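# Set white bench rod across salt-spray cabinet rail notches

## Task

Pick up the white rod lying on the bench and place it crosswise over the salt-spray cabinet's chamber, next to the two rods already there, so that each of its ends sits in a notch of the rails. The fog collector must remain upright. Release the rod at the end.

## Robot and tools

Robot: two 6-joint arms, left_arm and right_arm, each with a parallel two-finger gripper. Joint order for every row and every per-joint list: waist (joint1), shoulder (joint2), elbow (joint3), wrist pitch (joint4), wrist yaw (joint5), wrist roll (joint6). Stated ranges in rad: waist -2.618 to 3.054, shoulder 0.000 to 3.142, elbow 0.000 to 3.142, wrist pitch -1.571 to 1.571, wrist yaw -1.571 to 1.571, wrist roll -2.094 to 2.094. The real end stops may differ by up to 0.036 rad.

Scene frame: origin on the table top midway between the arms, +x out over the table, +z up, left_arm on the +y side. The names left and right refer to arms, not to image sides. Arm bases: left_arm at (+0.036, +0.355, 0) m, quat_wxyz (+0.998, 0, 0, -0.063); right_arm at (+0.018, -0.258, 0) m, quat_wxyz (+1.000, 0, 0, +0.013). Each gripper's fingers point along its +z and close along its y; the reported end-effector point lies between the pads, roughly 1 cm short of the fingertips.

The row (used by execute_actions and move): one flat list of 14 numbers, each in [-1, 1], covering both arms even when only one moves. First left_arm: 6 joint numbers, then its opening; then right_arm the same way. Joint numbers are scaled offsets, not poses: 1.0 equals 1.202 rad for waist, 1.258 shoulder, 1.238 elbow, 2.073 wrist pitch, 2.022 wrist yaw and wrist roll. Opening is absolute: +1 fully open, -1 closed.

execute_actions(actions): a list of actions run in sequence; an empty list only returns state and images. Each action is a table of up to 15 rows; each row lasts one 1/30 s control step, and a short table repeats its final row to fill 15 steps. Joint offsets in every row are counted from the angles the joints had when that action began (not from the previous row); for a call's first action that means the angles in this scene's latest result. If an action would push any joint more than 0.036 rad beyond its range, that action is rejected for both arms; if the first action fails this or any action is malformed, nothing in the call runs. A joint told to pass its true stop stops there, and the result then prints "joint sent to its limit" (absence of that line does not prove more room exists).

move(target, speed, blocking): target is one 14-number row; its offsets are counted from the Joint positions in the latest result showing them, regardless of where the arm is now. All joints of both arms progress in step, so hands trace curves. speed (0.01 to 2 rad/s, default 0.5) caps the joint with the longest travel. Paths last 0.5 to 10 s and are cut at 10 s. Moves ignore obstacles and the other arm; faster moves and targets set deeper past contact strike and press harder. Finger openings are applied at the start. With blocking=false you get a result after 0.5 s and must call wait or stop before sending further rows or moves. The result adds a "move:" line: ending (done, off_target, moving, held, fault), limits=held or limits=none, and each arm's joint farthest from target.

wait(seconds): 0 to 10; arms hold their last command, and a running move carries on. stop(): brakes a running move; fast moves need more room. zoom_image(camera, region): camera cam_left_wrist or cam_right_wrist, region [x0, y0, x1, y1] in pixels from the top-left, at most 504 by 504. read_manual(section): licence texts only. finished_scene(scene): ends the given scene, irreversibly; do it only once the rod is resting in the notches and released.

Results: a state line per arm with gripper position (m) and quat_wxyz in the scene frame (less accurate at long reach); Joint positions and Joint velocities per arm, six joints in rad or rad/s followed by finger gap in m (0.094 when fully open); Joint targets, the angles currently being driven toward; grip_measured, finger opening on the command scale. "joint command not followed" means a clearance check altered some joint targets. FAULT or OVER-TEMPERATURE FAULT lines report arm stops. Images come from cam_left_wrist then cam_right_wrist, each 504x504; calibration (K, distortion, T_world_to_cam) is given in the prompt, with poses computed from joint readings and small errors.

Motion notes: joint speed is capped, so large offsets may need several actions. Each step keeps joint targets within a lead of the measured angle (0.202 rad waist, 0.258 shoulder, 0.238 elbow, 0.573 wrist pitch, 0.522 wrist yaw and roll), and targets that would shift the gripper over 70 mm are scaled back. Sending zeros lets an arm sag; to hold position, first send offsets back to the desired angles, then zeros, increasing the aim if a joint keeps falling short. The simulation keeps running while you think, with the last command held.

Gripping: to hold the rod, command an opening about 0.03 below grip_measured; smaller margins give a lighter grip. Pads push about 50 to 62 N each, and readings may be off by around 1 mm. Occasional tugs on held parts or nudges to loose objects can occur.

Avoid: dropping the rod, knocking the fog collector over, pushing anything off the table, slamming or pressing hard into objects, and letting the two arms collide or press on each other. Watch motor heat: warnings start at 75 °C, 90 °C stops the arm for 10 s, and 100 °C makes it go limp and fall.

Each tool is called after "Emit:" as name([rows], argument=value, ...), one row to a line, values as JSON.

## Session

Emit:
execute_actions(actions=[])

Scene clock: 0.00 s.
left_arm: end_effector_position=(+0.1416, +0.0116, +0.3651) grip_measured=+1.000 end_effector_quat_wxyz=(+0.574, +0.571, +0.580, -0.092) | right_arm: end_effector_position=(+0.2333, -0.3523, +0.2580) grip_measured=+1.000 end_effector_quat_wxyz=(+0.484, +0.633, +0.588, -0.139)
Joint names: [waist, shoulder, elbow, wrist pitch, wrist yaw, wrist roll]
Joint positions: left_arm=[-1.419  1.133  1.268 -0.531 -0.57   0.397  0.094] | right_arm=[ 0.263  1.047  1.07  -1.29   1.028  1.763  0.094]
Joint velocities: left_arm=[ 0.012 -0.012 -0.027 -0.007 -0.022 -0.022  0.   ] | right_arm=[ 0.002 -0.007 -0.012  0.007 -0.066 -0.022  0.   ]
Motor temperatures (°C, as the motors report them): left_arm=[23 34 29 28 22 23] | right_arm=[23 27 23 26 21 23]
Joint targets: left_arm=[-1.419 1.126 1.274 -0.534 -0.571 0.389] | right_arm=[0.263 1.042 1.080 -1.295 1.048 1.760]
camera_calibration (this result's frames):
cam_left_wrist: T_world_to_cam=[[-0.642404, -0.215019, -0.735584, 0.369462], [0.221422, 0.866823, -0.446756, 0.170264], [0.733682, -0.449872, -0.50924, 0.20605], [0, 0, 0, 1]] pos_world=[0.048468, 0.024549, 0.452766]
cam_right_wrist: T_world_to_cam=[[-0.885618, -0.178263, -0.428838, 0.258475], [-0.0682783, 0.963341, -0.259445, 0.46181], [0.459367, -0.200489, -0.865324, 0.151974], [0, 0, 0, 1]] pos_world=[0.19063, -0.368335, 0.362165]

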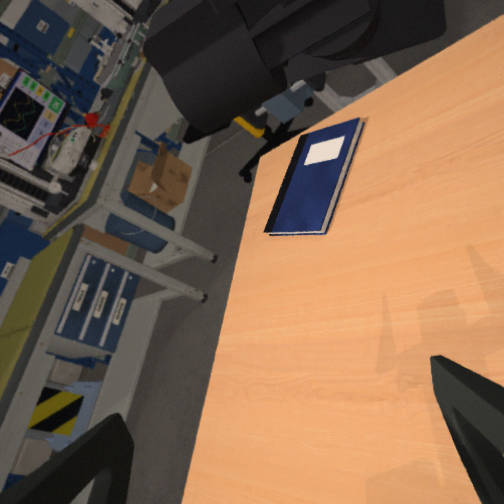

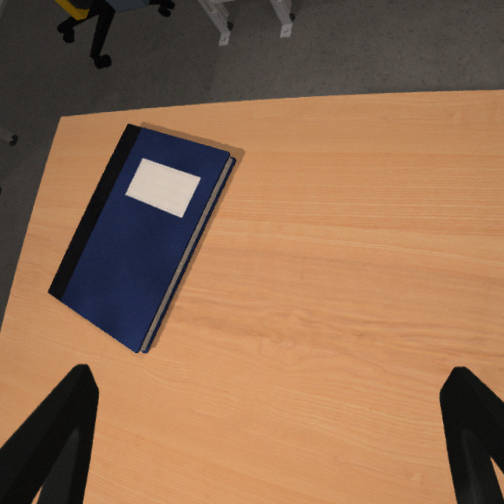

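Emit:
move(target=[0.99,0.053,0.187,-0.178,0.282,-0.196,1, -0.219,0.201,0.428,0.333,-0.508,-0.872,1], speed=0.8)

Scene clock: 27.50 s.
left_arm: end_effector_position=(+0.3577, +0.2363, +0.3533) grip_measured=+1.000 end_effector_quat_wxyz=(+0.465, +0.160, +0.867, -0.078) | right_arm: end_effector_position=(+0.4182, -0.2443, +0.4145) grip_measured=+1.000 end_effector_quat_wxyz=(+0.576, -0.011, +0.817, +0.008)
Joint names: [waist, shoulder, elbow, wrist pitch, wrist yaw, wrist roll]
Joint positions: left_arm=[-0.236  1.181  1.475 -0.883 -0.011  0.01   0.094] | right_arm=[ 0.01   1.295  1.575 -0.623  0.009  0.005  0.094]
Joint velocities: left_arm=[-0.002 -0.007 -0.002 -0.081 -0.051  0.051  0.   ] | right_arm=[ 0.002  0.007 -0.007 -0.022 -0.037  0.007  0.   ]
Motor temperatures (°C, as the motors report them): left_arm=[23 34 32 32 23 23] | right_arm=[23 27 24 26 21 23]
Joint targets: left_arm=[-0.229 1.200 1.499 -0.900 0.001 0.001] | right_arm=[-0.000 1.300 1.600 -0.600 0.001 -0.001]
move: off_target (left_arm, right_arm); limits=none; left_arm: farthest joint: the elbow, 0.024 radians from its target (0.232 radians at the start); right_arm: farthest joint: the elbow, 0.025 radians from its target (0.529 radians at the start)
camera_calibration (this result's frames):
cam_left_wrist: T_world_to_cam=[[-0.432723, -0.86799, -0.243606, 0.453369], [-0.69462, 0.493256, -0.523643, 0.365435], [0.574677, -0.0573788, -0.816366, 0.215221], [0, 0, 0, 1]] pos_world=[0.326339, 0.225617, 0.4775]
cam_right_wrist: T_world_to_cam=[[0.0382513, -0.998966, 0.0245516, -0.266156], [-0.864467, -0.0454053, -0.500635, 0.597516], [0.501233, -0.00207406, -0.86531, 0.255042], [0, 0, 0, 1]] pos_world=[0.398878, -0.238221, 0.526362]

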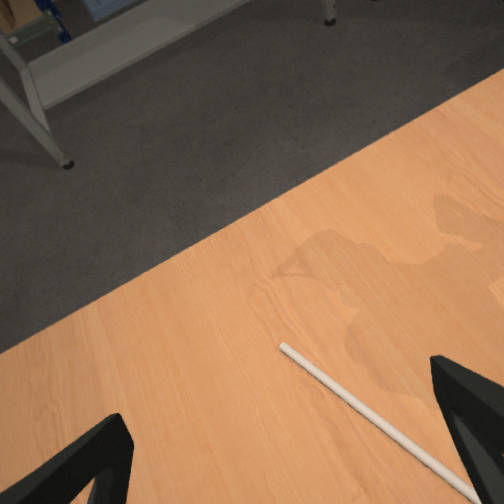

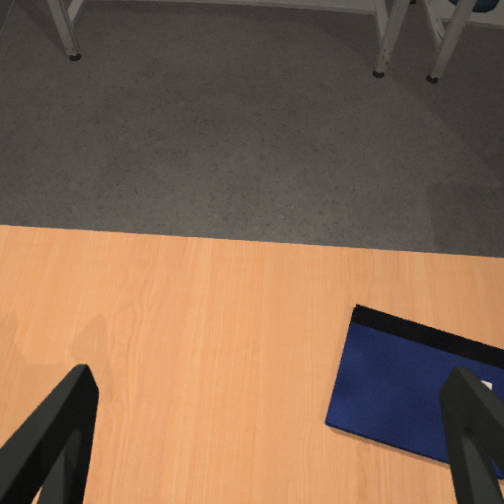

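Emit:
move(target=[0.99,0.015,0.02,0.17,0,0,1, 0.76,0.004,0.02,-0.13,0,0,1], speed=0.8)

Scene clock: 57.10 s.
left_arm: end_effector_position=(+0.2904, +0.6342, +0.4315) grip_measured=+1.000 end_effector_quat_wxyz=(+0.562, -0.315, +0.722, +0.253) | right_arm: end_effector_position=(+0.2358, +0.0419, +0.3567) grip_measured=+1.000 end_effector_quat_wxyz=(+0.415, -0.399, +0.791, +0.209)
Joint names: [waist, shoulder, elbow, wrist pitch, wrist yaw, wrist roll]
Joint positions: left_arm=[ 0.948  1.181  1.475 -0.538 -0.011  0.01   0.094] | right_arm=[ 0.917  1.295  1.575 -0.885  0.009  0.004  0.094]
Joint velocities: left_arm=[ 0.012 -0.007 -0.002 -0.022  0.051  0.081  0.   ] | right_arm=[ 0.002  0.007 -0.002 -0.007  0.022 -0.051  0.   ]
Motor temperatures (°C, as the motors report them): left_arm=[23 33 33 33 23 23] | right_arm=[23 27 26 28 21 23]
Joint targets: left_arm=[0.954 1.200 1.500 -0.531 -0.011 0.010] | right_arm=[0.924 1.300 1.599 -0.892 0.009 0.005]
move: off_target (left_arm, right_arm); limits=none; left_arm: farthest joint: the elbow, 0.024 radians from its target (0.024 radians at the start); right_arm: farthest joint: the elbow, 0.025 radians from its target (0.025 radians at the start)
camera_calibration (this result's frames):
cam_left_wrist: T_world_to_cam=[[0.701402, -0.662871, -0.261988, 0.33714], [-0.564511, -0.292219, -0.771968, 0.730854], [0.435158, 0.689355, -0.579161, -0.194835], [0, 0, 0, 1]] pos_world=[0.260889, 0.57136, 0.539682]
cam_right_wrist: T_world_to_cam=[[0.814322, -0.57993, 0.0236725, -0.172103], [-0.555242, -0.79024, -0.259282, 0.296076], [0.169073, 0.197995, -0.965511, 0.402752], [0, 0, 0, 1]] pos_world=[0.236447, 0.0544206, 0.469703]

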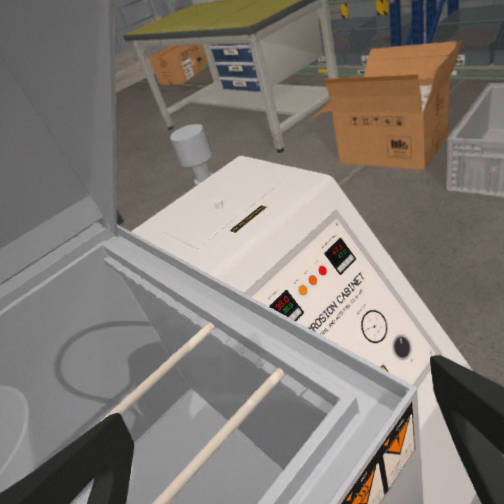

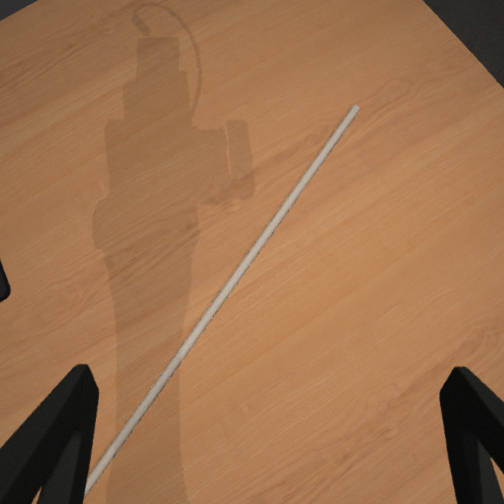

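Emit:
move(target=[-0.95,0.26,-0.05,-0.18,0.005,0.5,1, 0.422,0.164,0.38,0.229,0,0,1], speed=0.8)

Scene clock: 120.33 s.
left_arm: end_effector_position=(+0.4070, +0.2347, +0.2190) grip_measured=+1.000 end_effector_quat_wxyz=(+0.278, +0.592, +0.749, +0.106) | right_arm: end_effector_position=(+0.0725, +0.1671, +0.5805) grip_measured=+1.000 end_effector_quat_wxyz=(+0.556, -0.441, +0.508, +0.488)
Joint names: [waist, shoulder, elbow, wrist pitch, wrist yaw, wrist roll]
Joint positions: left_arm=[-0.195  1.497  1.422 -0.891 -0.009  1.019  0.094] | right_arm=[ 1.417  1.495  2.022 -0.432  0.01   0.004  0.094]
Joint velocities: left_arm=[-0.017 -0.007  0.002  0.007  0.007  0.066  0.   ] | right_arm=[ 0.012 -0.012  0.007 -0.007 -0.007 -0.022  0.   ]
Motor temperatures (°C, as the motors report them): left_arm=[23 32 34 37 23 23] | right_arm=[23 26 26 28 21 23]
Joint targets: left_arm=[-0.194 1.508 1.414 -0.911 -0.001 1.021] | right_arm=[1.425 1.501 2.045 -0.410 0.009 0.004]
move: off_target (right_arm); limits=none; left_arm: farthest joint: the wrist pitch, 0.020 radians from its target (0.374 radians at the start); right_arm: farthest joint: the elbow, 0.024 radians from its target (0.471 radians at the start)
camera_calibration (this result's frames):
cam_left_wrist: T_world_to_cam=[[-0.813247, -0.0424864, -0.580365, 0.475419], [-0.16831, 0.971878, 0.164699, -0.147101], [0.557046, 0.231623, -0.797528, 0.0123792], [0, 0, 0, 1]] pos_world=[0.354979, 0.160296, 0.310017]
cam_right_wrist: T_world_to_cam=[[0.990421, -0.136131, 0.0231257, -0.0583991], [-0.0590547, -0.568991, -0.82022, 0.615028], [0.124815, 0.810998, -0.57158, 0.293749], [0, 0, 0, 1]] pos_world=[0.0574956, 0.103766, 0.67371]

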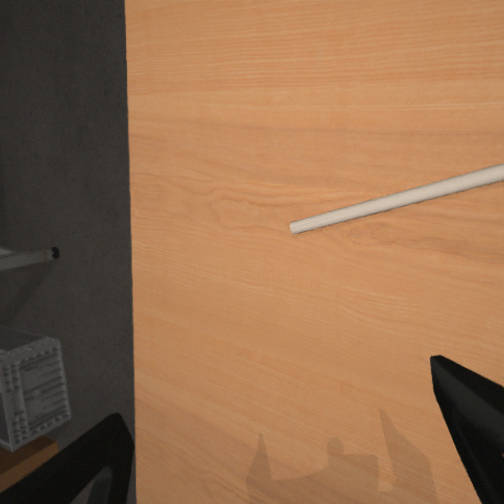

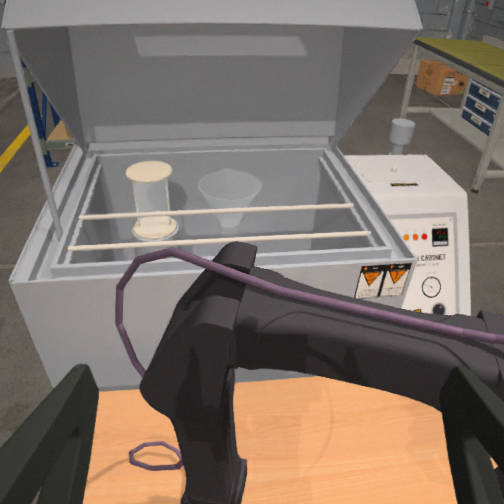

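Emit:
execute_actions(actions=[])

Scene clock: 137.50 s.
left_arm: end_effector_position=(+0.4070, +0.2347, +0.2190) grip_measured=+1.000 end_effector_quat_wxyz=(+0.278, +0.592, +0.749, +0.106) | right_arm: end_effector_position=(+0.0725, +0.1671, +0.5805) grip_measured=+1.000 end_effector_quat_wxyz=(+0.556, -0.441, +0.508, +0.488)
Joint names: [waist, shoulder, elbow, wrist pitch, wrist yaw, wrist roll]
Joint positions: left_arm=[-0.195  1.497  1.422 -0.891 -0.009  1.02   0.094] | right_arm=[ 1.417  1.495  2.022 -0.432  0.01   0.004  0.094]
Joint velocities: left_arm=[ 0.002 -0.012 -0.012 -0.037  0.051  0.007  0.   ] | right_arm=[ 0.012 -0.022 -0.007 -0.037 -0.022 -0.022  0.   ]
Motor temperatures (°C, as the motors report them): left_arm=[23 33 33 35 23 23] | right_arm=[23 27 26 29 21 23]
Joint targets: left_arm=[-0.194 1.508 1.414 -0.911 -0.001 1.021] | right_arm=[1.425 1.501 2.045 -0.410 0.009 0.004]
camera_calibration (this result's frames):
cam_left_wrist: T_world_to_cam=[[-0.813223, -0.0421111, -0.580427, 0.475335], [-0.168015, 0.971896, 0.16489, -0.147267], [0.557171, 0.231613, -0.797444, 0.0123124], [0, 0, 0, 1]] pos_world=[0.35495, 0.160294, 0.309998]
cam_right_wrist: T_world_to_cam=[[0.990421, -0.136131, 0.0231257, -0.0583991], [-0.0590547, -0.568991, -0.82022, 0.615028], [0.124815, 0.810998, -0.57158, 0.293749], [0, 0, 0, 1]] pos_world=[0.0574956, 0.103766, 0.67371]

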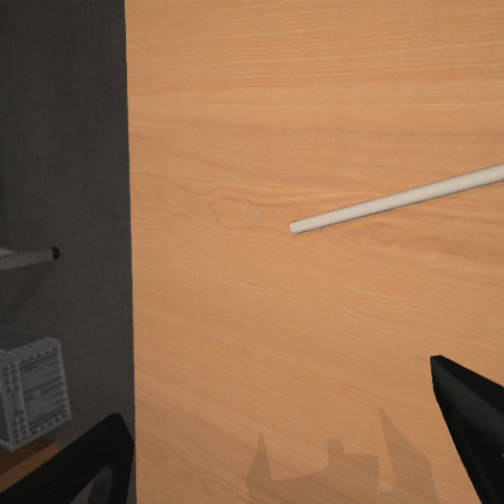

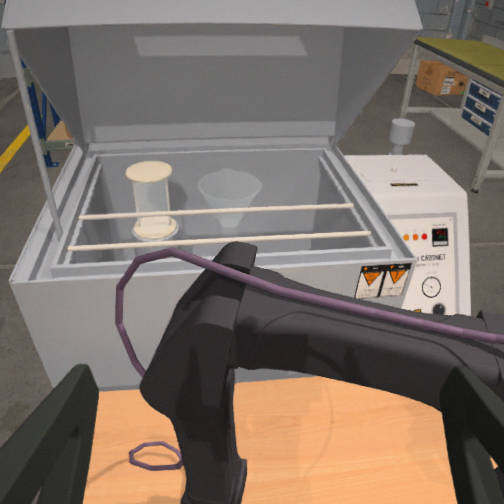

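Emit:
zoom_image(camera="cam_right_wrist", region=[10, 140, 220, 300])

Emit:
zoom_image(camera="cam_right_wrist", region=[260, 140, 430, 290])

Region (10, 140, 220, 300) of cam_right_wrist's 504x504 image, scaled by 2.400, with more detail than that image has; it fills the top 384 rows of this view, and the rest is white.

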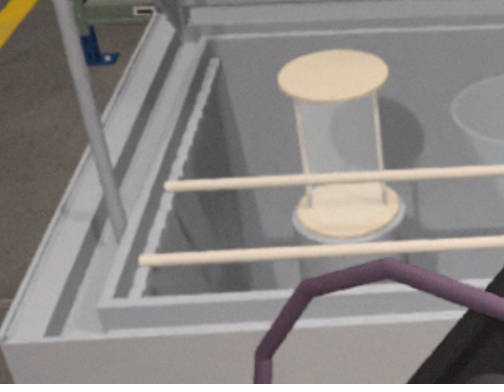

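Region (260, 140, 430, 290) of cam_right_wrist's 504x504 image, scaled by 2.965, with more detail than that image has; it fills the top 445 rows of this view, and the rest is white.

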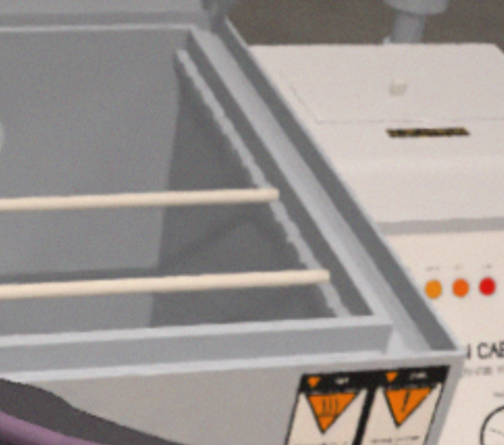

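Emit:
zoom_image(camera="cam_right_wrist", region=[45, 200, 115, 280])

Emit:
zoom_image(camera="cam_right_wrist", region=[335, 190, 405, 270])

Region (45, 200, 115, 280) of cam_right_wrist's 504x504 image, scaled by 6.300, with more detail than that image has; it fills the left 441 columns of this view, and the rest is white.

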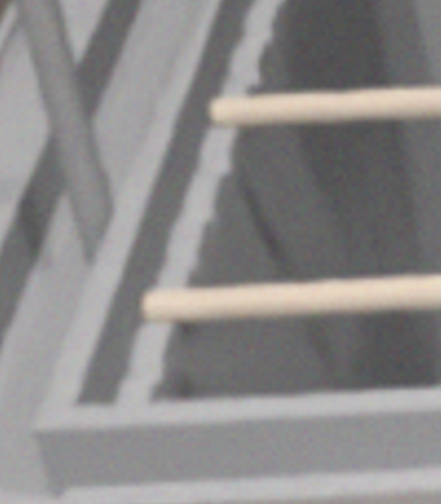

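Region (335, 190, 405, 270) of cam_right_wrist's 504x504 image, scaled by 6.300, with more detail than that image has; it fills the left 441 columns of this view, and the rest is white.

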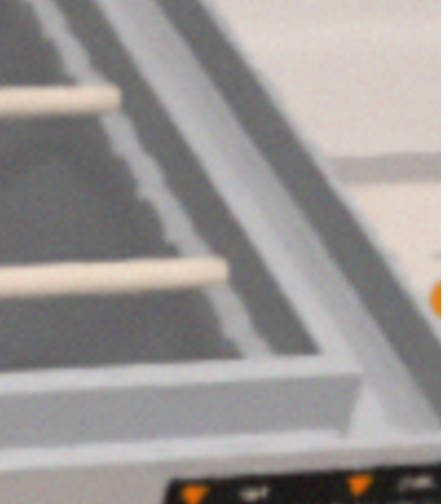

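Emit:
move(target=[-0.4676,0.2067,-0.0985,-0.1158,0.004,0.445,1, -0.888,0.005,0.0186,0.0106,0,0,1], speed=0.8)

Scene clock: 259.70 s.
left_arm: end_effector_position=(+0.2427, +0.1095, +0.0832) grip_measured=+1.000 end_effector_quat_wxyz=(+0.013, +0.985, +0.174, +0.014) | right_arm: end_effector_position=(+0.4165, -0.1005, +0.5805) grip_measured=+1.000 end_effector_quat_wxyz=(+0.727, -0.121, +0.662, +0.137)
Joint names: [waist, shoulder, elbow, wrist pitch, wrist yaw, wrist roll]
Joint positions: left_arm=[-0.754  1.741  1.312 -1.106 -0.012  1.912  0.094] | right_arm=[ 0.353  1.495  2.022 -0.432  0.013  0.004  0.094]
Joint velocities: left_arm=[-0.007  0.007  0.007 -0.081 -0.066 -0.022  0.   ] | right_arm=[-0.002  0.002 -0.007 -0.081  0.007  0.051  0.   ]
Motor temperatures (°C, as the motors report them): left_arm=[23 32 32 32 23 23] | right_arm=[23 26 26 31 21 23]
Joint targets: left_arm=[-0.757 1.757 1.300 -1.131 -0.001 1.920] | right_arm=[0.350 1.501 2.045 -0.410 0.010 0.004]
move: off_target (left_arm, right_arm); limits=none; left_arm: farthest joint: the wrist pitch, 0.025 radians from its target (0.240 radians at the start); right_arm: farthest joint: the elbow, 0.023 radians from its target (0.023 radians at the start)
camera_calibration (this result's frames):
cam_left_wrist: T_world_to_cam=[[-0.0976802, 0.992999, -0.0664251, -0.0721594], [0.900335, 0.116612, 0.419283, -0.217643], [0.424094, -0.0188492, -0.905422, 0.0933139], [0, 0, 0, 1]] pos_world=[0.149329, 0.0987929, 0.170949]
cam_right_wrist: T_world_to_cam=[[0.358583, -0.933218, 0.0228365, -0.252409], [-0.526973, -0.222558, -0.820224, 0.712768], [0.770531, 0.282085, -0.571586, 0.145765], [0, 0, 0, 1]] pos_world=[0.353803, -0.118039, 0.673711]

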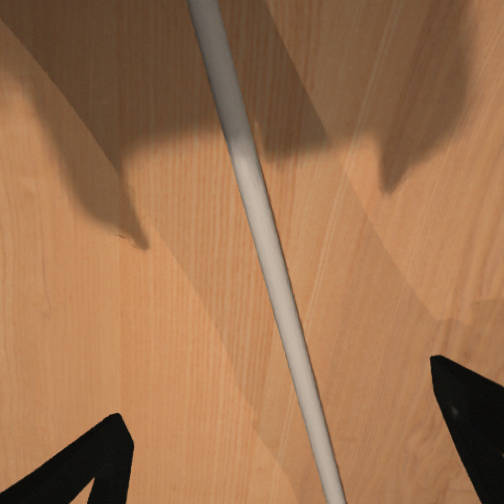

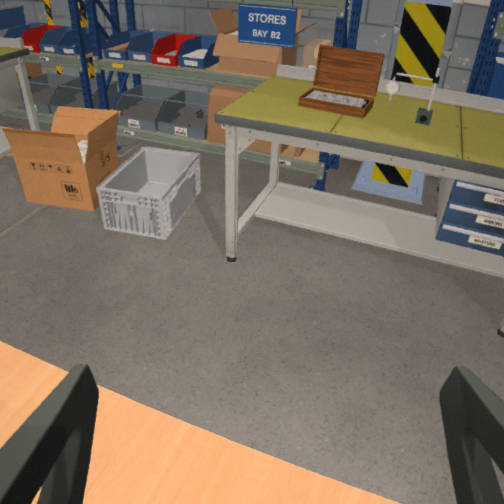

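Emit:
move(target=[-0.014,0.0866,-0.1236,0.110,0,0,1, 0,0.005,0.0186,0.0106,0,0,1], speed=0.25)

Scene clock: 294.17 s.
left_arm: end_effector_position=(+0.2438, +0.1039, +0.0222) grip_measured=+1.000 end_effector_quat_wxyz=(+0.011, +0.985, +0.170, +0.013) | right_arm: end_effector_position=(+0.4165, -0.1005, +0.5805) grip_measured=+1.000 end_effector_quat_wxyz=(+0.727, -0.121, +0.662, +0.137)
Joint names: [waist, shoulder, elbow, wrist pitch, wrist yaw, wrist roll]
Joint positions: left_arm=[-0.763  1.833  1.172 -0.878 -0.012  1.913  0.094] | right_arm=[ 0.353  1.495  2.022 -0.432  0.013  0.004  0.094]
Joint velocities: left_arm=[-0.012  0.002 -0.002  0.022  0.007  0.022  0.   ] | right_arm=[-0.002  0.017 -0.002 -0.007 -0.022 -0.051  0.   ]
Motor temperatures (°C, as the motors report them): left_arm=[23 33 31 29 23 23] | right_arm=[23 26 26 31 21 23]
Joint targets: left_arm=[-0.771 1.850 1.159 -0.878 -0.012 1.912] | right_arm=[0.353 1.501 2.045 -0.410 0.013 0.004]
move: off_target (right_arm); limits=none; left_arm: farthest joint: the shoulder, 0.017 radians from its target (0.109 radians at the start); right_arm: farthest joint: the elbow, 0.023 radians from its target (0.023 radians at the start)
camera_calibration (this result's frames):
cam_left_wrist: T_world_to_cam=[[-0.0891501, 0.994047, -0.0626262, -0.0727973], [0.902528, 0.107218, 0.41707, -0.1919], [0.421302, -0.01934, -0.906714, 0.0382589], [0, 0, 0, 1]] pos_world=[0.150587, 0.093679, 0.110167]
cam_right_wrist: T_world_to_cam=[[0.358583, -0.933218, 0.0228365, -0.252409], [-0.526973, -0.222558, -0.820224, 0.712768], [0.770531, 0.282085, -0.571586, 0.145765], [0, 0, 0, 1]] pos_world=[0.353803, -0.118039, 0.673711]

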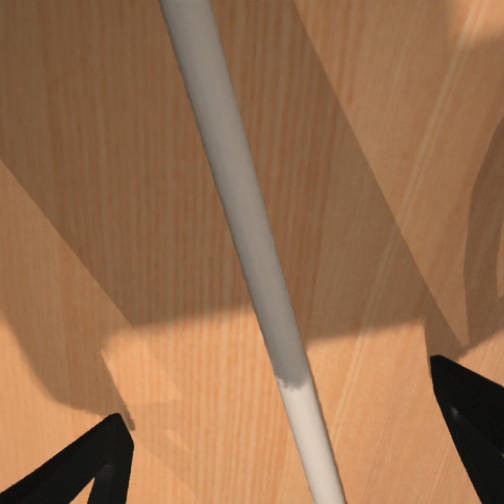

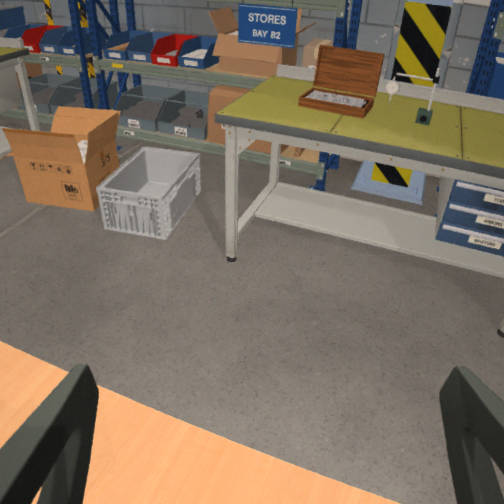

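Emit:
execute_actions([
  [[-0.0067,0.018,-0.0105,-0.010,0,0,1, 0,0.005,0.0186,0.0106,0,0,1],[-0.0067,0.018,-0.0105,-0.010,0,0,1, 0,0.005,0.0186,0.0106,0,0,1],[-0.0067,0.020,-0.0105,-0.014,0,0,1, 0,0.005,0.0186,0.0106,0,0,1],[-0.0067,0.021,-0.0105,-0.017,0,0,1, 0,0.005,0.0186,0.0106,0,0,1],[-0.0067,0.022,-0.0105,-0.0193,0,0,1, 0,0.005,0.0186,0.0106,0,0,1]],
])

Scene clock: 304.20 s.
left_arm: end_effector_position=(+0.2416, +0.1066, +0.0221) grip_measured=+1.000 end_effector_quat_wxyz=(+0.005, +0.985, +0.170, +0.010) | right_arm: end_effector_position=(+0.4165, -0.1006, +0.5806) grip_measured=+1.000 end_effector_quat_wxyz=(+0.727, -0.121, +0.662, +0.137)
Joint names: [waist, shoulder, elbow, wrist pitch, wrist yaw, wrist roll]
Joint positions: left_arm=[-0.763  1.833  1.172 -0.892 -0.012  1.913  0.094] | right_arm=[ 0.353  1.495  2.022 -0.432  0.013  0.004  0.094]
Joint velocities: left_arm=[-0.007  0.012 -0.007  0.007 -0.022  0.051  0.   ] | right_arm=[-0.022  0.002 -0.002 -0.037 -0.051 -0.095  0.   ]
Motor temperatures (°C, as the motors report them): left_arm=[23 33 31 29 23 23] | right_arm=[23 26 26 31 21 23]
Joint targets: left_arm=[-0.771 1.861 1.159 -0.918 -0.012 1.913] | right_arm=[0.353 1.501 2.045 -0.410 0.013 0.004]
camera_calibration (this result's frames):
cam_left_wrist: T_world_to_cam=[[-0.0896557, 0.994669, -0.0509402, -0.0759082], [0.906211, 0.102688, 0.410167, -0.190414], [0.413211, -0.00938876, -0.910587, 0.0401481], [0, 0, 0, 1]] pos_world=[0.14916, 0.0954338, 0.110793]
cam_right_wrist: T_world_to_cam=[[0.358575, -0.933222, 0.0228316, -0.252405], [-0.526682, -0.222442, -0.820442, 0.712858], [0.770733, 0.282165, -0.571273, 0.145569], [0, 0, 0, 1]] pos_world=[0.353761, -0.118055, 0.673781]

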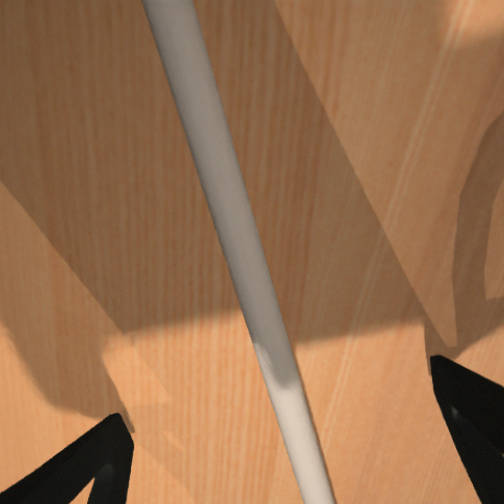

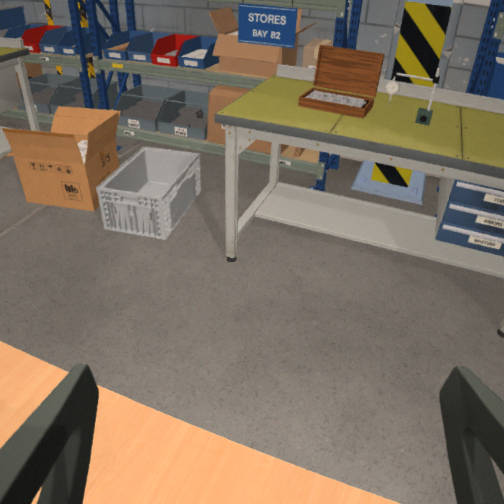

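Emit:
execute_actions([
  [[-0.0067,0.024,-0.0105,-0.0125,0,0,1, 0,0.005,0.0186,0.0106,0,0,1],[-0.0067,0.026,-0.0105,-0.0125,0,0,1, 0,0.005,0.0186,0.0106,0,0,1],[-0.0067,0.028,-0.0105,-0.0125,0,0,1, 0,0.005,0.0186,0.0106,0,0,1],[-0.0067,0.030,-0.0105,-0.0125,0,0,1, 0,0.005,0.0186,0.0106,0,0,1],[-0.0067,0.032,-0.0105,-0.0125,0,0,1, 0,0.005,0.0186,0.0106,0,0,1]],
])

Scene clock: 310.67 s.
left_arm: end_effector_position=(+0.2408, +0.1076, +0.0195) grip_measured=+1.000 end_effector_quat_wxyz=(+0.000, +0.985, +0.170, +0.007) | right_arm: end_effector_position=(+0.4165, -0.1006, +0.5806) grip_measured=+1.000 end_effector_quat_wxyz=(+0.727, -0.121, +0.662, +0.137)
Joint names: [waist, shoulder, elbow, wrist pitch, wrist yaw, wrist roll]
Joint positions: left_arm=[-0.763  1.842  1.172 -0.894 -0.012  1.913  0.094] | right_arm=[ 0.353  1.495  2.022 -0.432  0.013  0.004  0.094]
Joint velocities: left_arm=[ 0.007 -0.007  0.007  0.007  0.022 -0.066  0.   ] | right_arm=[-0.002 -0.012 -0.002  0.007  0.007 -0.037  0.   ]
Motor temperatures (°C, as the motors report them): left_arm=[23 33 31 29 23 23] | right_arm=[23 26 26 31 21 23]
Joint targets: left_arm=[-0.771 1.873 1.159 -0.918 -0.012 1.913] | right_arm=[0.353 1.501 2.045 -0.410 0.013 0.004]
camera_calibration (this result's frames):
cam_left_wrist: T_world_to_cam=[[-0.089959, 0.995042, -0.0424061, -0.0772032], [0.90886, 0.0994308, 0.405077, -0.188903], [0.407286, -0.00210079, -0.913298, 0.038758], [0, 0, 0, 1]] pos_world=[0.148956, 0.0956846, 0.108644]
cam_right_wrist: T_world_to_cam=[[0.358575, -0.933222, 0.0228316, -0.252405], [-0.526682, -0.222442, -0.820442, 0.712858], [0.770733, 0.282165, -0.571273, 0.145569], [0, 0, 0, 1]] pos_world=[0.353761, -0.118055, 0.673781]

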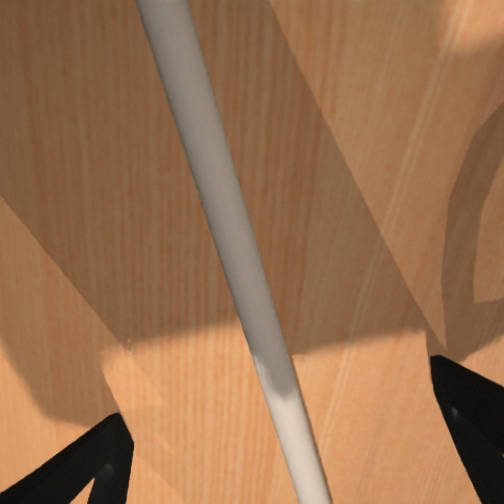

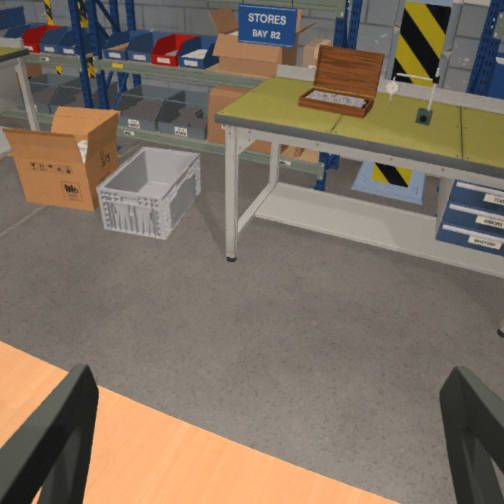

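Emit:
execute_actions([
  [[-0.0067,0.027,-0.0105,-0.0116,0,0,0.8, 0,0.005,0.0186,0.0106,0,0,1],[-0.0067,0.028,-0.0105,-0.0116,0,0,0.6, 0,0.005,0.0186,0.0106,0,0,1],[-0.0067,0.028,-0.0105,-0.0116,0,0,0.4, 0,0.005,0.0186,0.0106,0,0,1],[-0.0067,0.028,-0.0105,-0.0116,0,0,0.2, 0,0.005,0.0186,0.0106,0,0,1],[-0.0067,0.028,-0.0105,-0.0116,0,0,0.0, 0,0.005,0.0186,0.0106,0,0,1],[-0.0067,0.028,-0.0105,-0.0116,0,0,-0.2, 0,0.005,0.0186,0.0106,0,0,1],[-0.0067,0.028,-0.0105,-0.0116,0,0,-0.35, 0,0.005,0.0186,0.0106,0,0,1],[-0.0067,0.028,-0.0105,-0.0116,0,0,-0.5, 0,0.005,0.0186,0.0106,0,0,1],[-0.0067,0.028,-0.0105,-0.0116,0,0,-0.6, 0,0.005,0.0186,0.0106,0,0,1],[-0.0067,0.028,-0.0105,-0.0116,0,0,-0.68, 0,0.005,0.0186,0.0106,0,0,1],[-0.0067,0.028,-0.0105,-0.0116,0,0,-0.74, 0,0.005,0.0186,0.0106,0,0,1],[-0.0067,0.028,-0.0105,-0.0116,0,0,-0.78, 0,0.005,0.0186,0.0106,0,0,1],[-0.0067,0.028,-0.0105,-0.0116,0,0,-0.80, 0,0.005,0.0186,0.0106,0,0,1]],
  [[-0.0067,0.020,-0.0105,-0.0116,0,0,-0.82, 0,0.005,0.0186,0.0106,0,0,1],[-0.0067,0.020,-0.0105,-0.0116,0,0,-0.83, 0,0.005,0.0186,0.0106,0,0,1],[-0.0067,0.020,-0.0105,-0.0116,0,0,-0.84, 0,0.005,0.0186,0.0106,0,0,1],[-0.0067,0.020,-0.0105,-0.0116,0,0,-0.85, 0,0.005,0.0186,0.0106,0,0,1],[-0.0067,0.020,-0.0105,-0.0116,0,0,-0.865, 0,0.005,0.0186,0.0106,0,0,1]],
])

Scene clock: 325.20 s.
left_arm: end_effector_position=(+0.2416, +0.1069, +0.0189) grip_measured=-0.831 end_effector_quat_wxyz=(+0.001, +0.986, +0.169, +0.008) | right_arm: end_effector_position=(+0.4165, -0.1006, +0.5806) grip_measured=+1.000 end_effector_quat_wxyz=(+0.727, -0.121, +0.662, +0.137)
Joint names: [waist, shoulder, elbow, wrist pitch, wrist yaw, wrist roll]
Joint positions: left_arm=[-0.763  1.844  1.172 -0.889 -0.013  1.913  0.008] | right_arm=[ 0.353  1.495  2.022 -0.432  0.013  0.004  0.094]
Joint velocities: left_arm=[ 0.017  0.017  0.007 -0.022 -0.081 -0.051 -0.   ] | right_arm=[-0.002 -0.022 -0.022  0.051 -0.022  0.007  0.   ]
Motor temperatures (°C, as the motors report them): left_arm=[23 33 30 28 23 23] | right_arm=[23 26 26 31 21 23]
Joint targets: left_arm=[-0.771 1.869 1.159 -0.913 -0.013 1.913] | right_arm=[0.353 1.501 2.045 -0.410 0.013 0.004]
camera_calibration (this result's frames):
cam_left_wrist: T_world_to_cam=[[-0.0894672, 0.995005, -0.0442903, -0.0765557], [0.907754, 0.0997595, 0.407469, -0.189162], [0.409852, -0.00374964, -0.912144, 0.0374436], [0, 0, 0, 1]] pos_world=[0.149517, 0.0951844, 0.107841]
cam_right_wrist: T_world_to_cam=[[0.358575, -0.933222, 0.0228316, -0.252405], [-0.526682, -0.222442, -0.820442, 0.712858], [0.770733, 0.282165, -0.571273, 0.145569], [0, 0, 0, 1]] pos_world=[0.353761, -0.118055, 0.673781]

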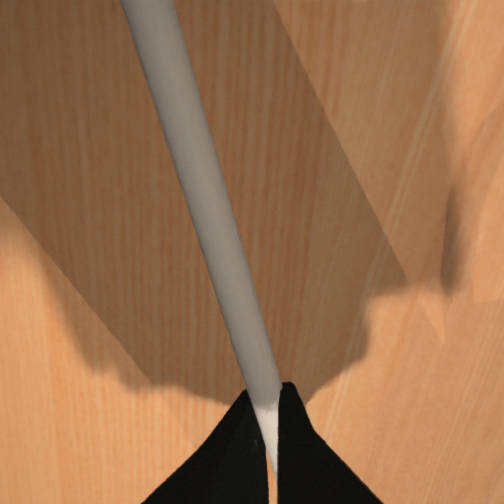

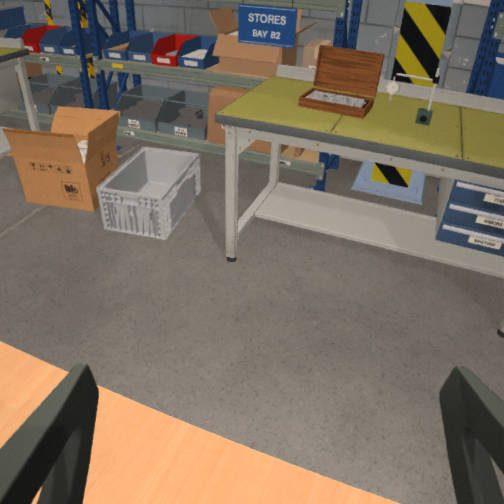

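Emit:
execute_actions([
  [[-0.0067,-0.01,0.0,-0.0116,0,0,-0.865, 0,0.005,0.0186,0.0106,0,0,1],[-0.0067,-0.02,0.01,-0.016,0,0,-0.865, 0,0.005,0.0186,0.0106,0,0,1],[-0.0067,-0.028,0.02,-0.021,0,0,-0.865, 0,0.005,0.0186,0.0106,0,0,1],[-0.0067,-0.035,0.027,-0.026,0,0,-0.865, 0,0.005,0.0186,0.0106,0,0,1],[-0.0067,-0.042,0.034,-0.031,0,0,-0.865, 0,0.005,0.0186,0.0106,0,0,1],[-0.0067,-0.048,0.040,-0.036,0,0,-0.865, 0,0.005,0.0186,0.0106,0,0,1],[-0.0067,-0.054,0.046,-0.041,0,0,-0.865, 0,0.005,0.0186,0.0106,0,0,1],[-0.0067,-0.060,0.052,-0.046,0,0,-0.865, 0,0.005,0.0186,0.0106,0,0,1],[-0.0067,-0.064,0.058,-0.052,0,0,-0.865, 0,0.005,0.0186,0.0106,0,0,1],[-0.0067,-0.066,0.060,-0.058,0,0,-0.865, 0,0.005,0.0186,0.0106,0,0,1]],
])

Scene clock: 365.83 s.
left_arm: end_effector_position=(+0.2454, +0.1022, +0.0523) grip_measured=-0.831 end_effector_quat_wxyz=(+0.021, +0.985, +0.169, +0.020) | right_arm: end_effector_position=(+0.4165, -0.1006, +0.5806) grip_measured=+1.000 end_effector_quat_wxyz=(+0.727, -0.121, +0.662, +0.137)
Joint names: [waist, shoulder, elbow, wrist pitch, wrist yaw, wrist roll]
Joint positions: left_arm=[-0.763  1.779  1.23  -0.966 -0.013  1.913  0.008] | right_arm=[ 0.353  1.495  2.022 -0.432  0.013  0.004  0.094]
Joint velocities: left_arm=[-0.007  0.012 -0.017 -0.183 -0.007  0.037  0.001] | right_arm=[-0.007  0.027  0.007  0.051 -0.007 -0.051  0.   ]
Motor temperatures (°C, as the motors report them): left_arm=[23 33 30 27 23 23] | right_arm=[23 26 26 31 21 23]
Joint targets: left_arm=[-0.771 1.760 1.246 -1.009 -0.013 1.913] | right_arm=[0.353 1.501 2.045 -0.410 0.013 0.004]
camera_calibration (this result's frames):
cam_left_wrist: T_world_to_cam=[[-0.0876213, 0.992734, -0.0824702, -0.0682662], [0.89556, 0.114757, 0.429887, -0.205496], [0.436228, -0.0361898, -0.899108, 0.0624847], [0, 0, 0, 1]] pos_world=[0.150794, 0.0936136, 0.13889]
cam_right_wrist: T_world_to_cam=[[0.358575, -0.933222, 0.0228316, -0.252405], [-0.526682, -0.222442, -0.820442, 0.712858], [0.770733, 0.282165, -0.571273, 0.145569], [0, 0, 0, 1]] pos_world=[0.353761, -0.118055, 0.673781]

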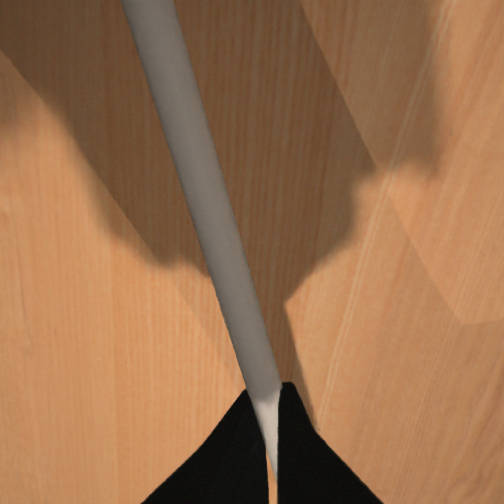

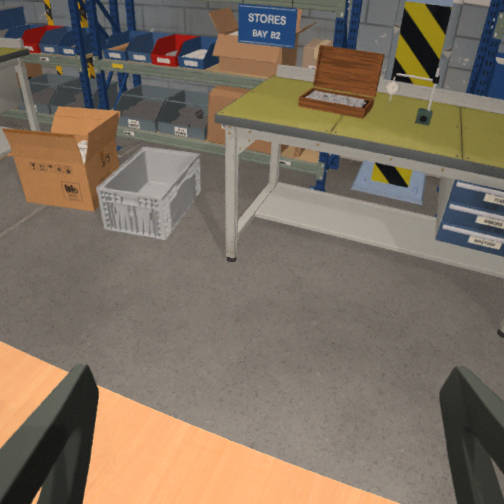

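Emit:
move(target=[0.633,-0.255,0.529,-0.2277,0,-0.1756,-0.865, 0,0.005,0.0186,0.0106,0,0,1], speed=0.6)

Scene clock: 375.60 s.
left_arm: end_effector_position=(+0.3585, +0.3179, +0.3188) grip_measured=-0.831 end_effector_quat_wxyz=(+0.195, +0.722, +0.638, +0.185) | right_arm: end_effector_position=(+0.4165, -0.1006, +0.5806) grip_measured=+1.000 end_effector_quat_wxyz=(+0.727, -0.121, +0.662, +0.137)
Joint names: [waist, shoulder, elbow, wrist pitch, wrist yaw, wrist roll]
Joint positions: left_arm=[-0.004  1.471  1.868 -1.423 -0.022  1.571  0.008] | right_arm=[ 0.353  1.495  2.022 -0.431  0.013  0.004  0.094]
Joint velocities: left_arm=[-0.007 -0.017 -0.002 -0.022  0.051 -0.051  0.   ] | right_arm=[-0.017 -0.002 -0.002 -0.037  0.007  0.007  0.   ]
Motor temperatures (°C, as the motors report them): left_arm=[23 34 31 27 23 23] | right_arm=[23 26 26 31 21 23]
Joint targets: left_arm=[-0.002 1.458 1.885 -1.438 -0.014 1.558] | right_arm=[0.353 1.501 2.045 -0.409 0.013 0.004]
move: off_target (right_arm); limits=none; left_arm: farthest joint: the elbow, 0.016 radians from its target (0.655 radians at the start); right_arm: farthest joint: the elbow, 0.023 radians from its target (0.023 radians at the start)
camera_calibration (this result's frames):
cam_left_wrist: T_world_to_cam=[[-0.769427, 0.350715, -0.533837, 0.341957], [0.0822262, 0.883204, 0.461724, -0.408918], [0.63342, 0.311368, -0.708399, 0.0186085], [0, 0, 0, 1]] pos_world=[0.284947, 0.235435, 0.384539]
cam_right_wrist: T_world_to_cam=[[0.358567, -0.933225, 0.0228266, -0.252402], [-0.526392, -0.222326, -0.82066, 0.712947], [0.770935, 0.282246, -0.57096, 0.145372], [0, 0, 0, 1]] pos_world=[0.35372, -0.118072, 0.673851]

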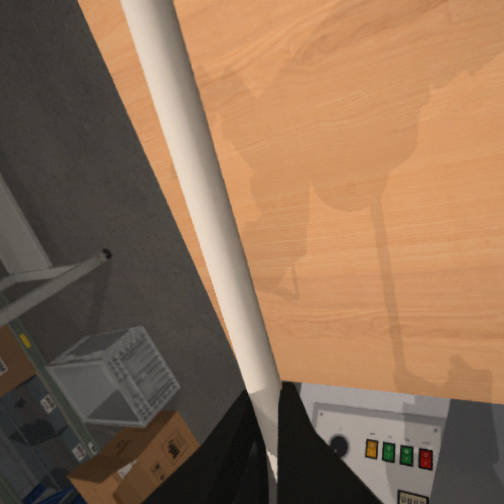

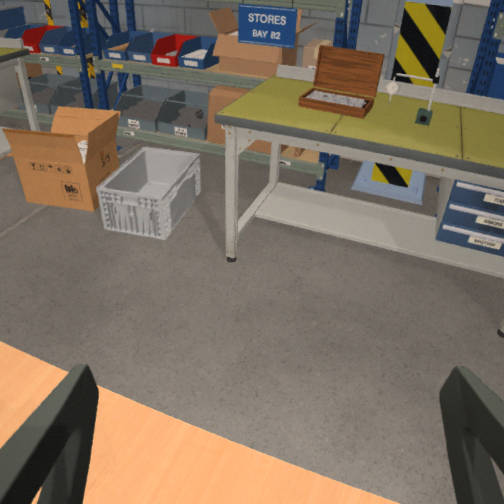

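Emit:
move(target=[0.99,-0.01,0.013,-0.007,0,-0.006,-0.865, 0.891,0.005,0.0186,0.0106,0,0,1], speed=0.6)

Scene clock: 389.07 s.
left_arm: end_effector_position=(+0.1898, +0.6412, +0.3188) grip_measured=-0.831 end_effector_quat_wxyz=(+0.054, +0.241, +0.932, +0.264) | right_arm: end_effector_position=(+0.0721, +0.1671, +0.5806) grip_measured=+1.000 end_effector_quat_wxyz=(+0.557, -0.440, +0.508, +0.488)
Joint names: [waist, shoulder, elbow, wrist pitch, wrist yaw, wrist roll]
Joint positions: left_arm=[ 1.182  1.471  1.868 -1.424 -0.031  1.571  0.008] | right_arm=[ 1.419  1.495  2.022 -0.431  0.012  0.004  0.094]
Joint velocities: left_arm=[ 0.022  0.007  0.002 -0.022 -0.022  0.007  0.   ] | right_arm=[-0.017  0.017  0.002  0.022 -0.066 -0.051  0.   ]
Motor temperatures (°C, as the motors report them): left_arm=[23 33 32 28 23 23] | right_arm=[23 26 26 31 21 23]
Joint targets: left_arm=[1.186 1.459 1.885 -1.438 -0.022 1.559] | right_arm=[1.424 1.501 2.045 -0.409 0.013 0.004]
move: off_target (right_arm); limits=none; left_arm: farthest joint: the elbow, 0.016 radians from its target (0.016 radians at the start); right_arm: farthest joint: the elbow, 0.023 radians from its target (0.023 radians at the start)
camera_calibration (this result's frames):
cam_left_wrist: T_world_to_cam=[[-0.614537, -0.582766, -0.531723, 0.667193], [-0.786686, 0.402381, 0.468203, -0.209425], [-0.0588976, 0.706027, -0.705732, -0.0976809], [0, 0, 0, 1]] pos_world=[0.23951, 0.542051, 0.383878]
cam_right_wrist: T_world_to_cam=[[0.990322, -0.136892, 0.0228631, -0.0577744], [-0.05961, -0.568299, -0.82066, 0.615354], [0.125335, 0.811355, -0.57096, 0.293424], [0, 0, 0, 1]] pos_world=[0.0571201, 0.103726, 0.673851]

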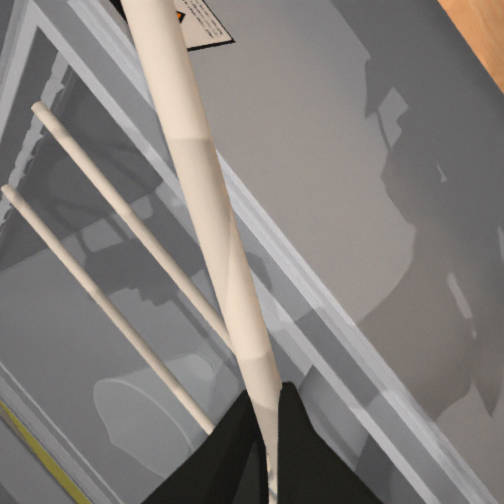

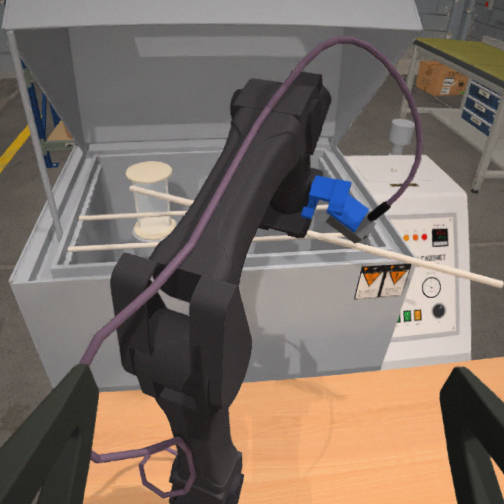

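Emit:
move(target=[0.3087,0.4758,0.3929,0.0285,-0.0237,-0.0678,-0.865, 0,0.005,0.0186,0.0106,0,0,1], speed=0.35)

Scene clock: 457.63 s.
left_arm: end_effector_position=(+0.0892, +0.8282, +0.2495) grip_measured=-0.831 end_effector_quat_wxyz=(-0.008, +0.001, +0.973, +0.230) | right_arm: end_effector_position=(+0.0721, +0.1671, +0.5806) grip_measured=+1.000 end_effector_quat_wxyz=(+0.557, -0.440, +0.508, +0.488)
Joint names: [waist, shoulder, elbow, wrist pitch, wrist yaw, wrist roll]
Joint positions: left_arm=[ 1.551  2.065  2.325 -1.373 -0.08   1.446  0.008] | right_arm=[ 1.419  1.495  2.022 -0.431  0.012  0.004  0.094]
Joint velocities: left_arm=[-0.007 -0.012 -0.017 -0.007  0.022 -0.022 -0.001] | right_arm=[-0.007  0.007 -0.002  0.037 -0.007 -0.051  0.   ]
Motor temperatures (°C, as the motors report them): left_arm=[23 32 32 29 23 23] | right_arm=[23 26 26 32 21 23]
Joint targets: left_arm=[1.553 2.070 2.355 -1.365 -0.079 1.434] | right_arm=[1.419 1.501 2.045 -0.409 0.012 0.004]
move: off_target (left_arm, right_arm); limits=none; left_arm: farthest joint: the elbow, 0.030 radians from its target (0.486 radians at the start); right_arm: farthest joint: the elbow, 0.023 radians from its target (0.023 radians at the start)
camera_calibration (this result's frames):
cam_left_wrist: T_world_to_cam=[[-0.252582, -0.846983, -0.467785, 0.848109], [-0.888211, 0.0112085, 0.459299, 0.00388538], [-0.383775, 0.531502, -0.755131, -0.0987393], [0, 0, 0, 1]] pos_world=[0.179774, 0.77077, 0.320386]
cam_right_wrist: T_world_to_cam=[[0.990322, -0.136892, 0.0228631, -0.0577744], [-0.05961, -0.568299, -0.82066, 0.615354], [0.125335, 0.811355, -0.57096, 0.293424], [0, 0, 0, 1]] pos_world=[0.0571201, 0.103726, 0.673851]

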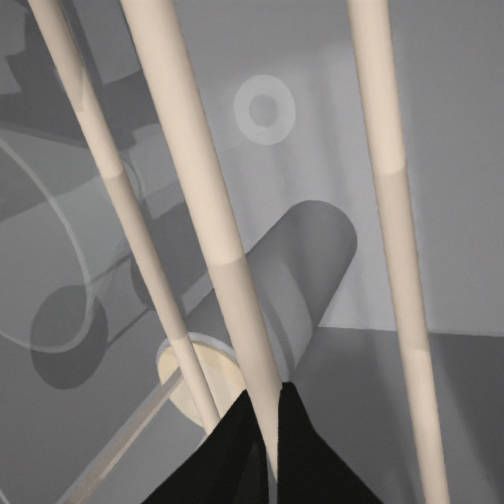

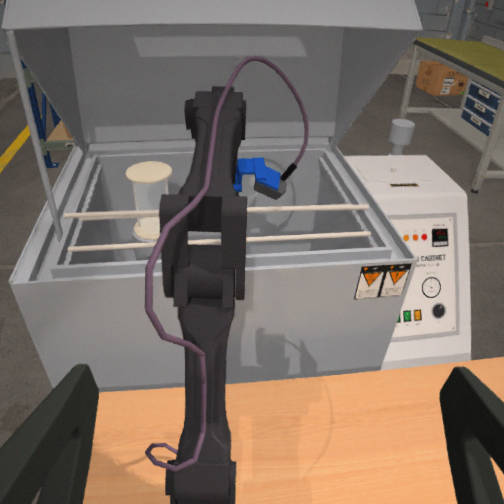

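Emit:
zoom_image(camera="cam_right_wrist", region=[45, 190, 125, 270])

Emit:
zoom_image(camera="cam_right_wrist", region=[330, 185, 410, 265])

Region (45, 190, 125, 270) of cam_right_wrist's 504x504 image, scaled by 6.300, with more detail than that image has.

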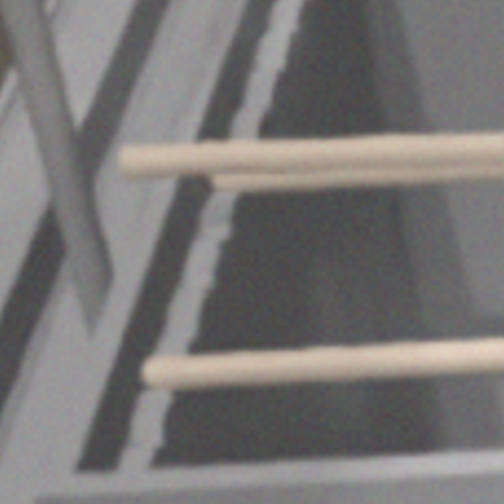

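Region (330, 185, 410, 265) of cam_right_wrist's 504x504 image, scaled by 6.300, with more detail than that image has.

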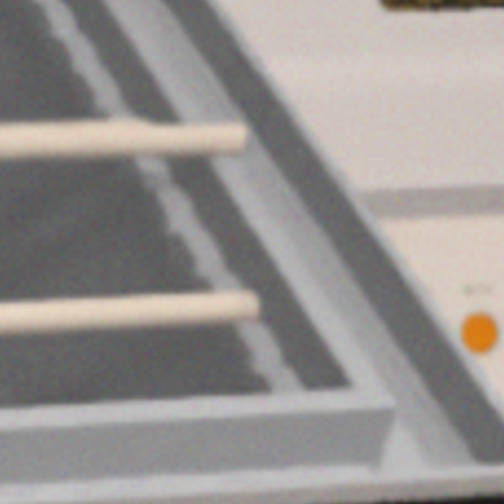

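Emit:
move(target=[0.001,-0.098,-0.1943,0.0759,0.0138,-0.0124,-0.865, 0,0.005,0.0186,0.0106,0,0,1], speed=0.15)

Scene clock: 507.57 s.
left_arm: end_effector_position=(+0.0901, +0.8227, +0.2286) grip_measured=-0.831 end_effector_quat_wxyz=(-0.001, -0.005, +0.973, +0.232) | right_arm: end_effector_position=(+0.0721, +0.1671, +0.5806) grip_measured=+1.000 end_effector_quat_wxyz=(+0.557, -0.440, +0.508, +0.488)
Joint names: [waist, shoulder, elbow, wrist pitch, wrist yaw, wrist roll]
Joint positions: left_arm=[ 1.551  1.974  2.095 -1.227 -0.07   1.432  0.008] | right_arm=[ 1.419  1.495  2.022 -0.431  0.012  0.004  0.094]
Joint velocities: left_arm=[ 0.002 -0.007 -0.007 -0.066 -0.051 -0.037  0.   ] | right_arm=[ 0.002 -0.002 -0.002 -0.037  0.022  0.066  0.   ]
Motor temperatures (°C, as the motors report them): left_arm=[23 38 34 29 23 23] | right_arm=[23 26 26 32 21 23]
Joint targets: left_arm=[1.553 1.942 2.084 -1.216 -0.052 1.421] | right_arm=[1.419 1.501 2.045 -0.409 0.012 0.004]
move: off_target (left_arm, right_arm); limits=none; left_arm: farthest joint: the shoulder, 0.033 radians from its target (0.123 radians at the start); right_arm: farthest joint: the elbow, 0.023 radians from its target (0.023 radians at the start)
camera_calibration (this result's frames):
cam_left_wrist: T_world_to_cam=[[-0.238811, -0.846361, -0.476069, 0.833985], [-0.895226, 0.00194809, 0.445609, 0.0257465], [-0.376219, 0.532605, -0.75815, -0.112154], [0, 0, 0, 1]] pos_world=[0.180019, 0.765537, 0.300532]
cam_right_wrist: T_world_to_cam=[[0.990322, -0.136892, 0.0228631, -0.0577744], [-0.05961, -0.568299, -0.82066, 0.615354], [0.125335, 0.811355, -0.57096, 0.293424], [0, 0, 0, 1]] pos_world=[0.0571201, 0.103726, 0.673851]

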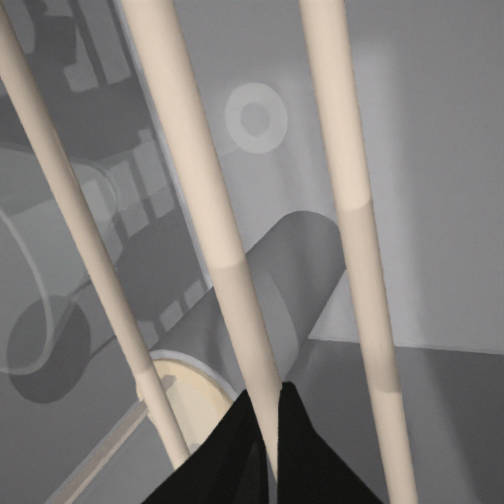

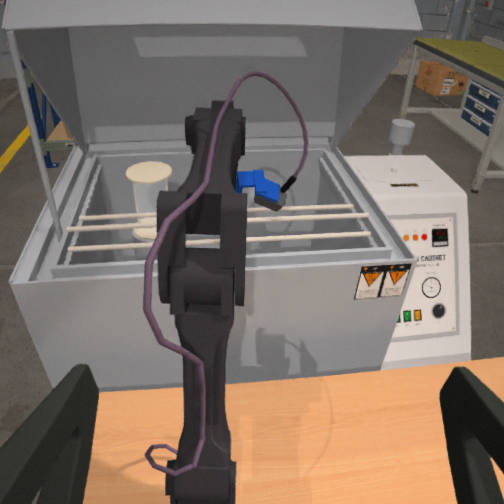

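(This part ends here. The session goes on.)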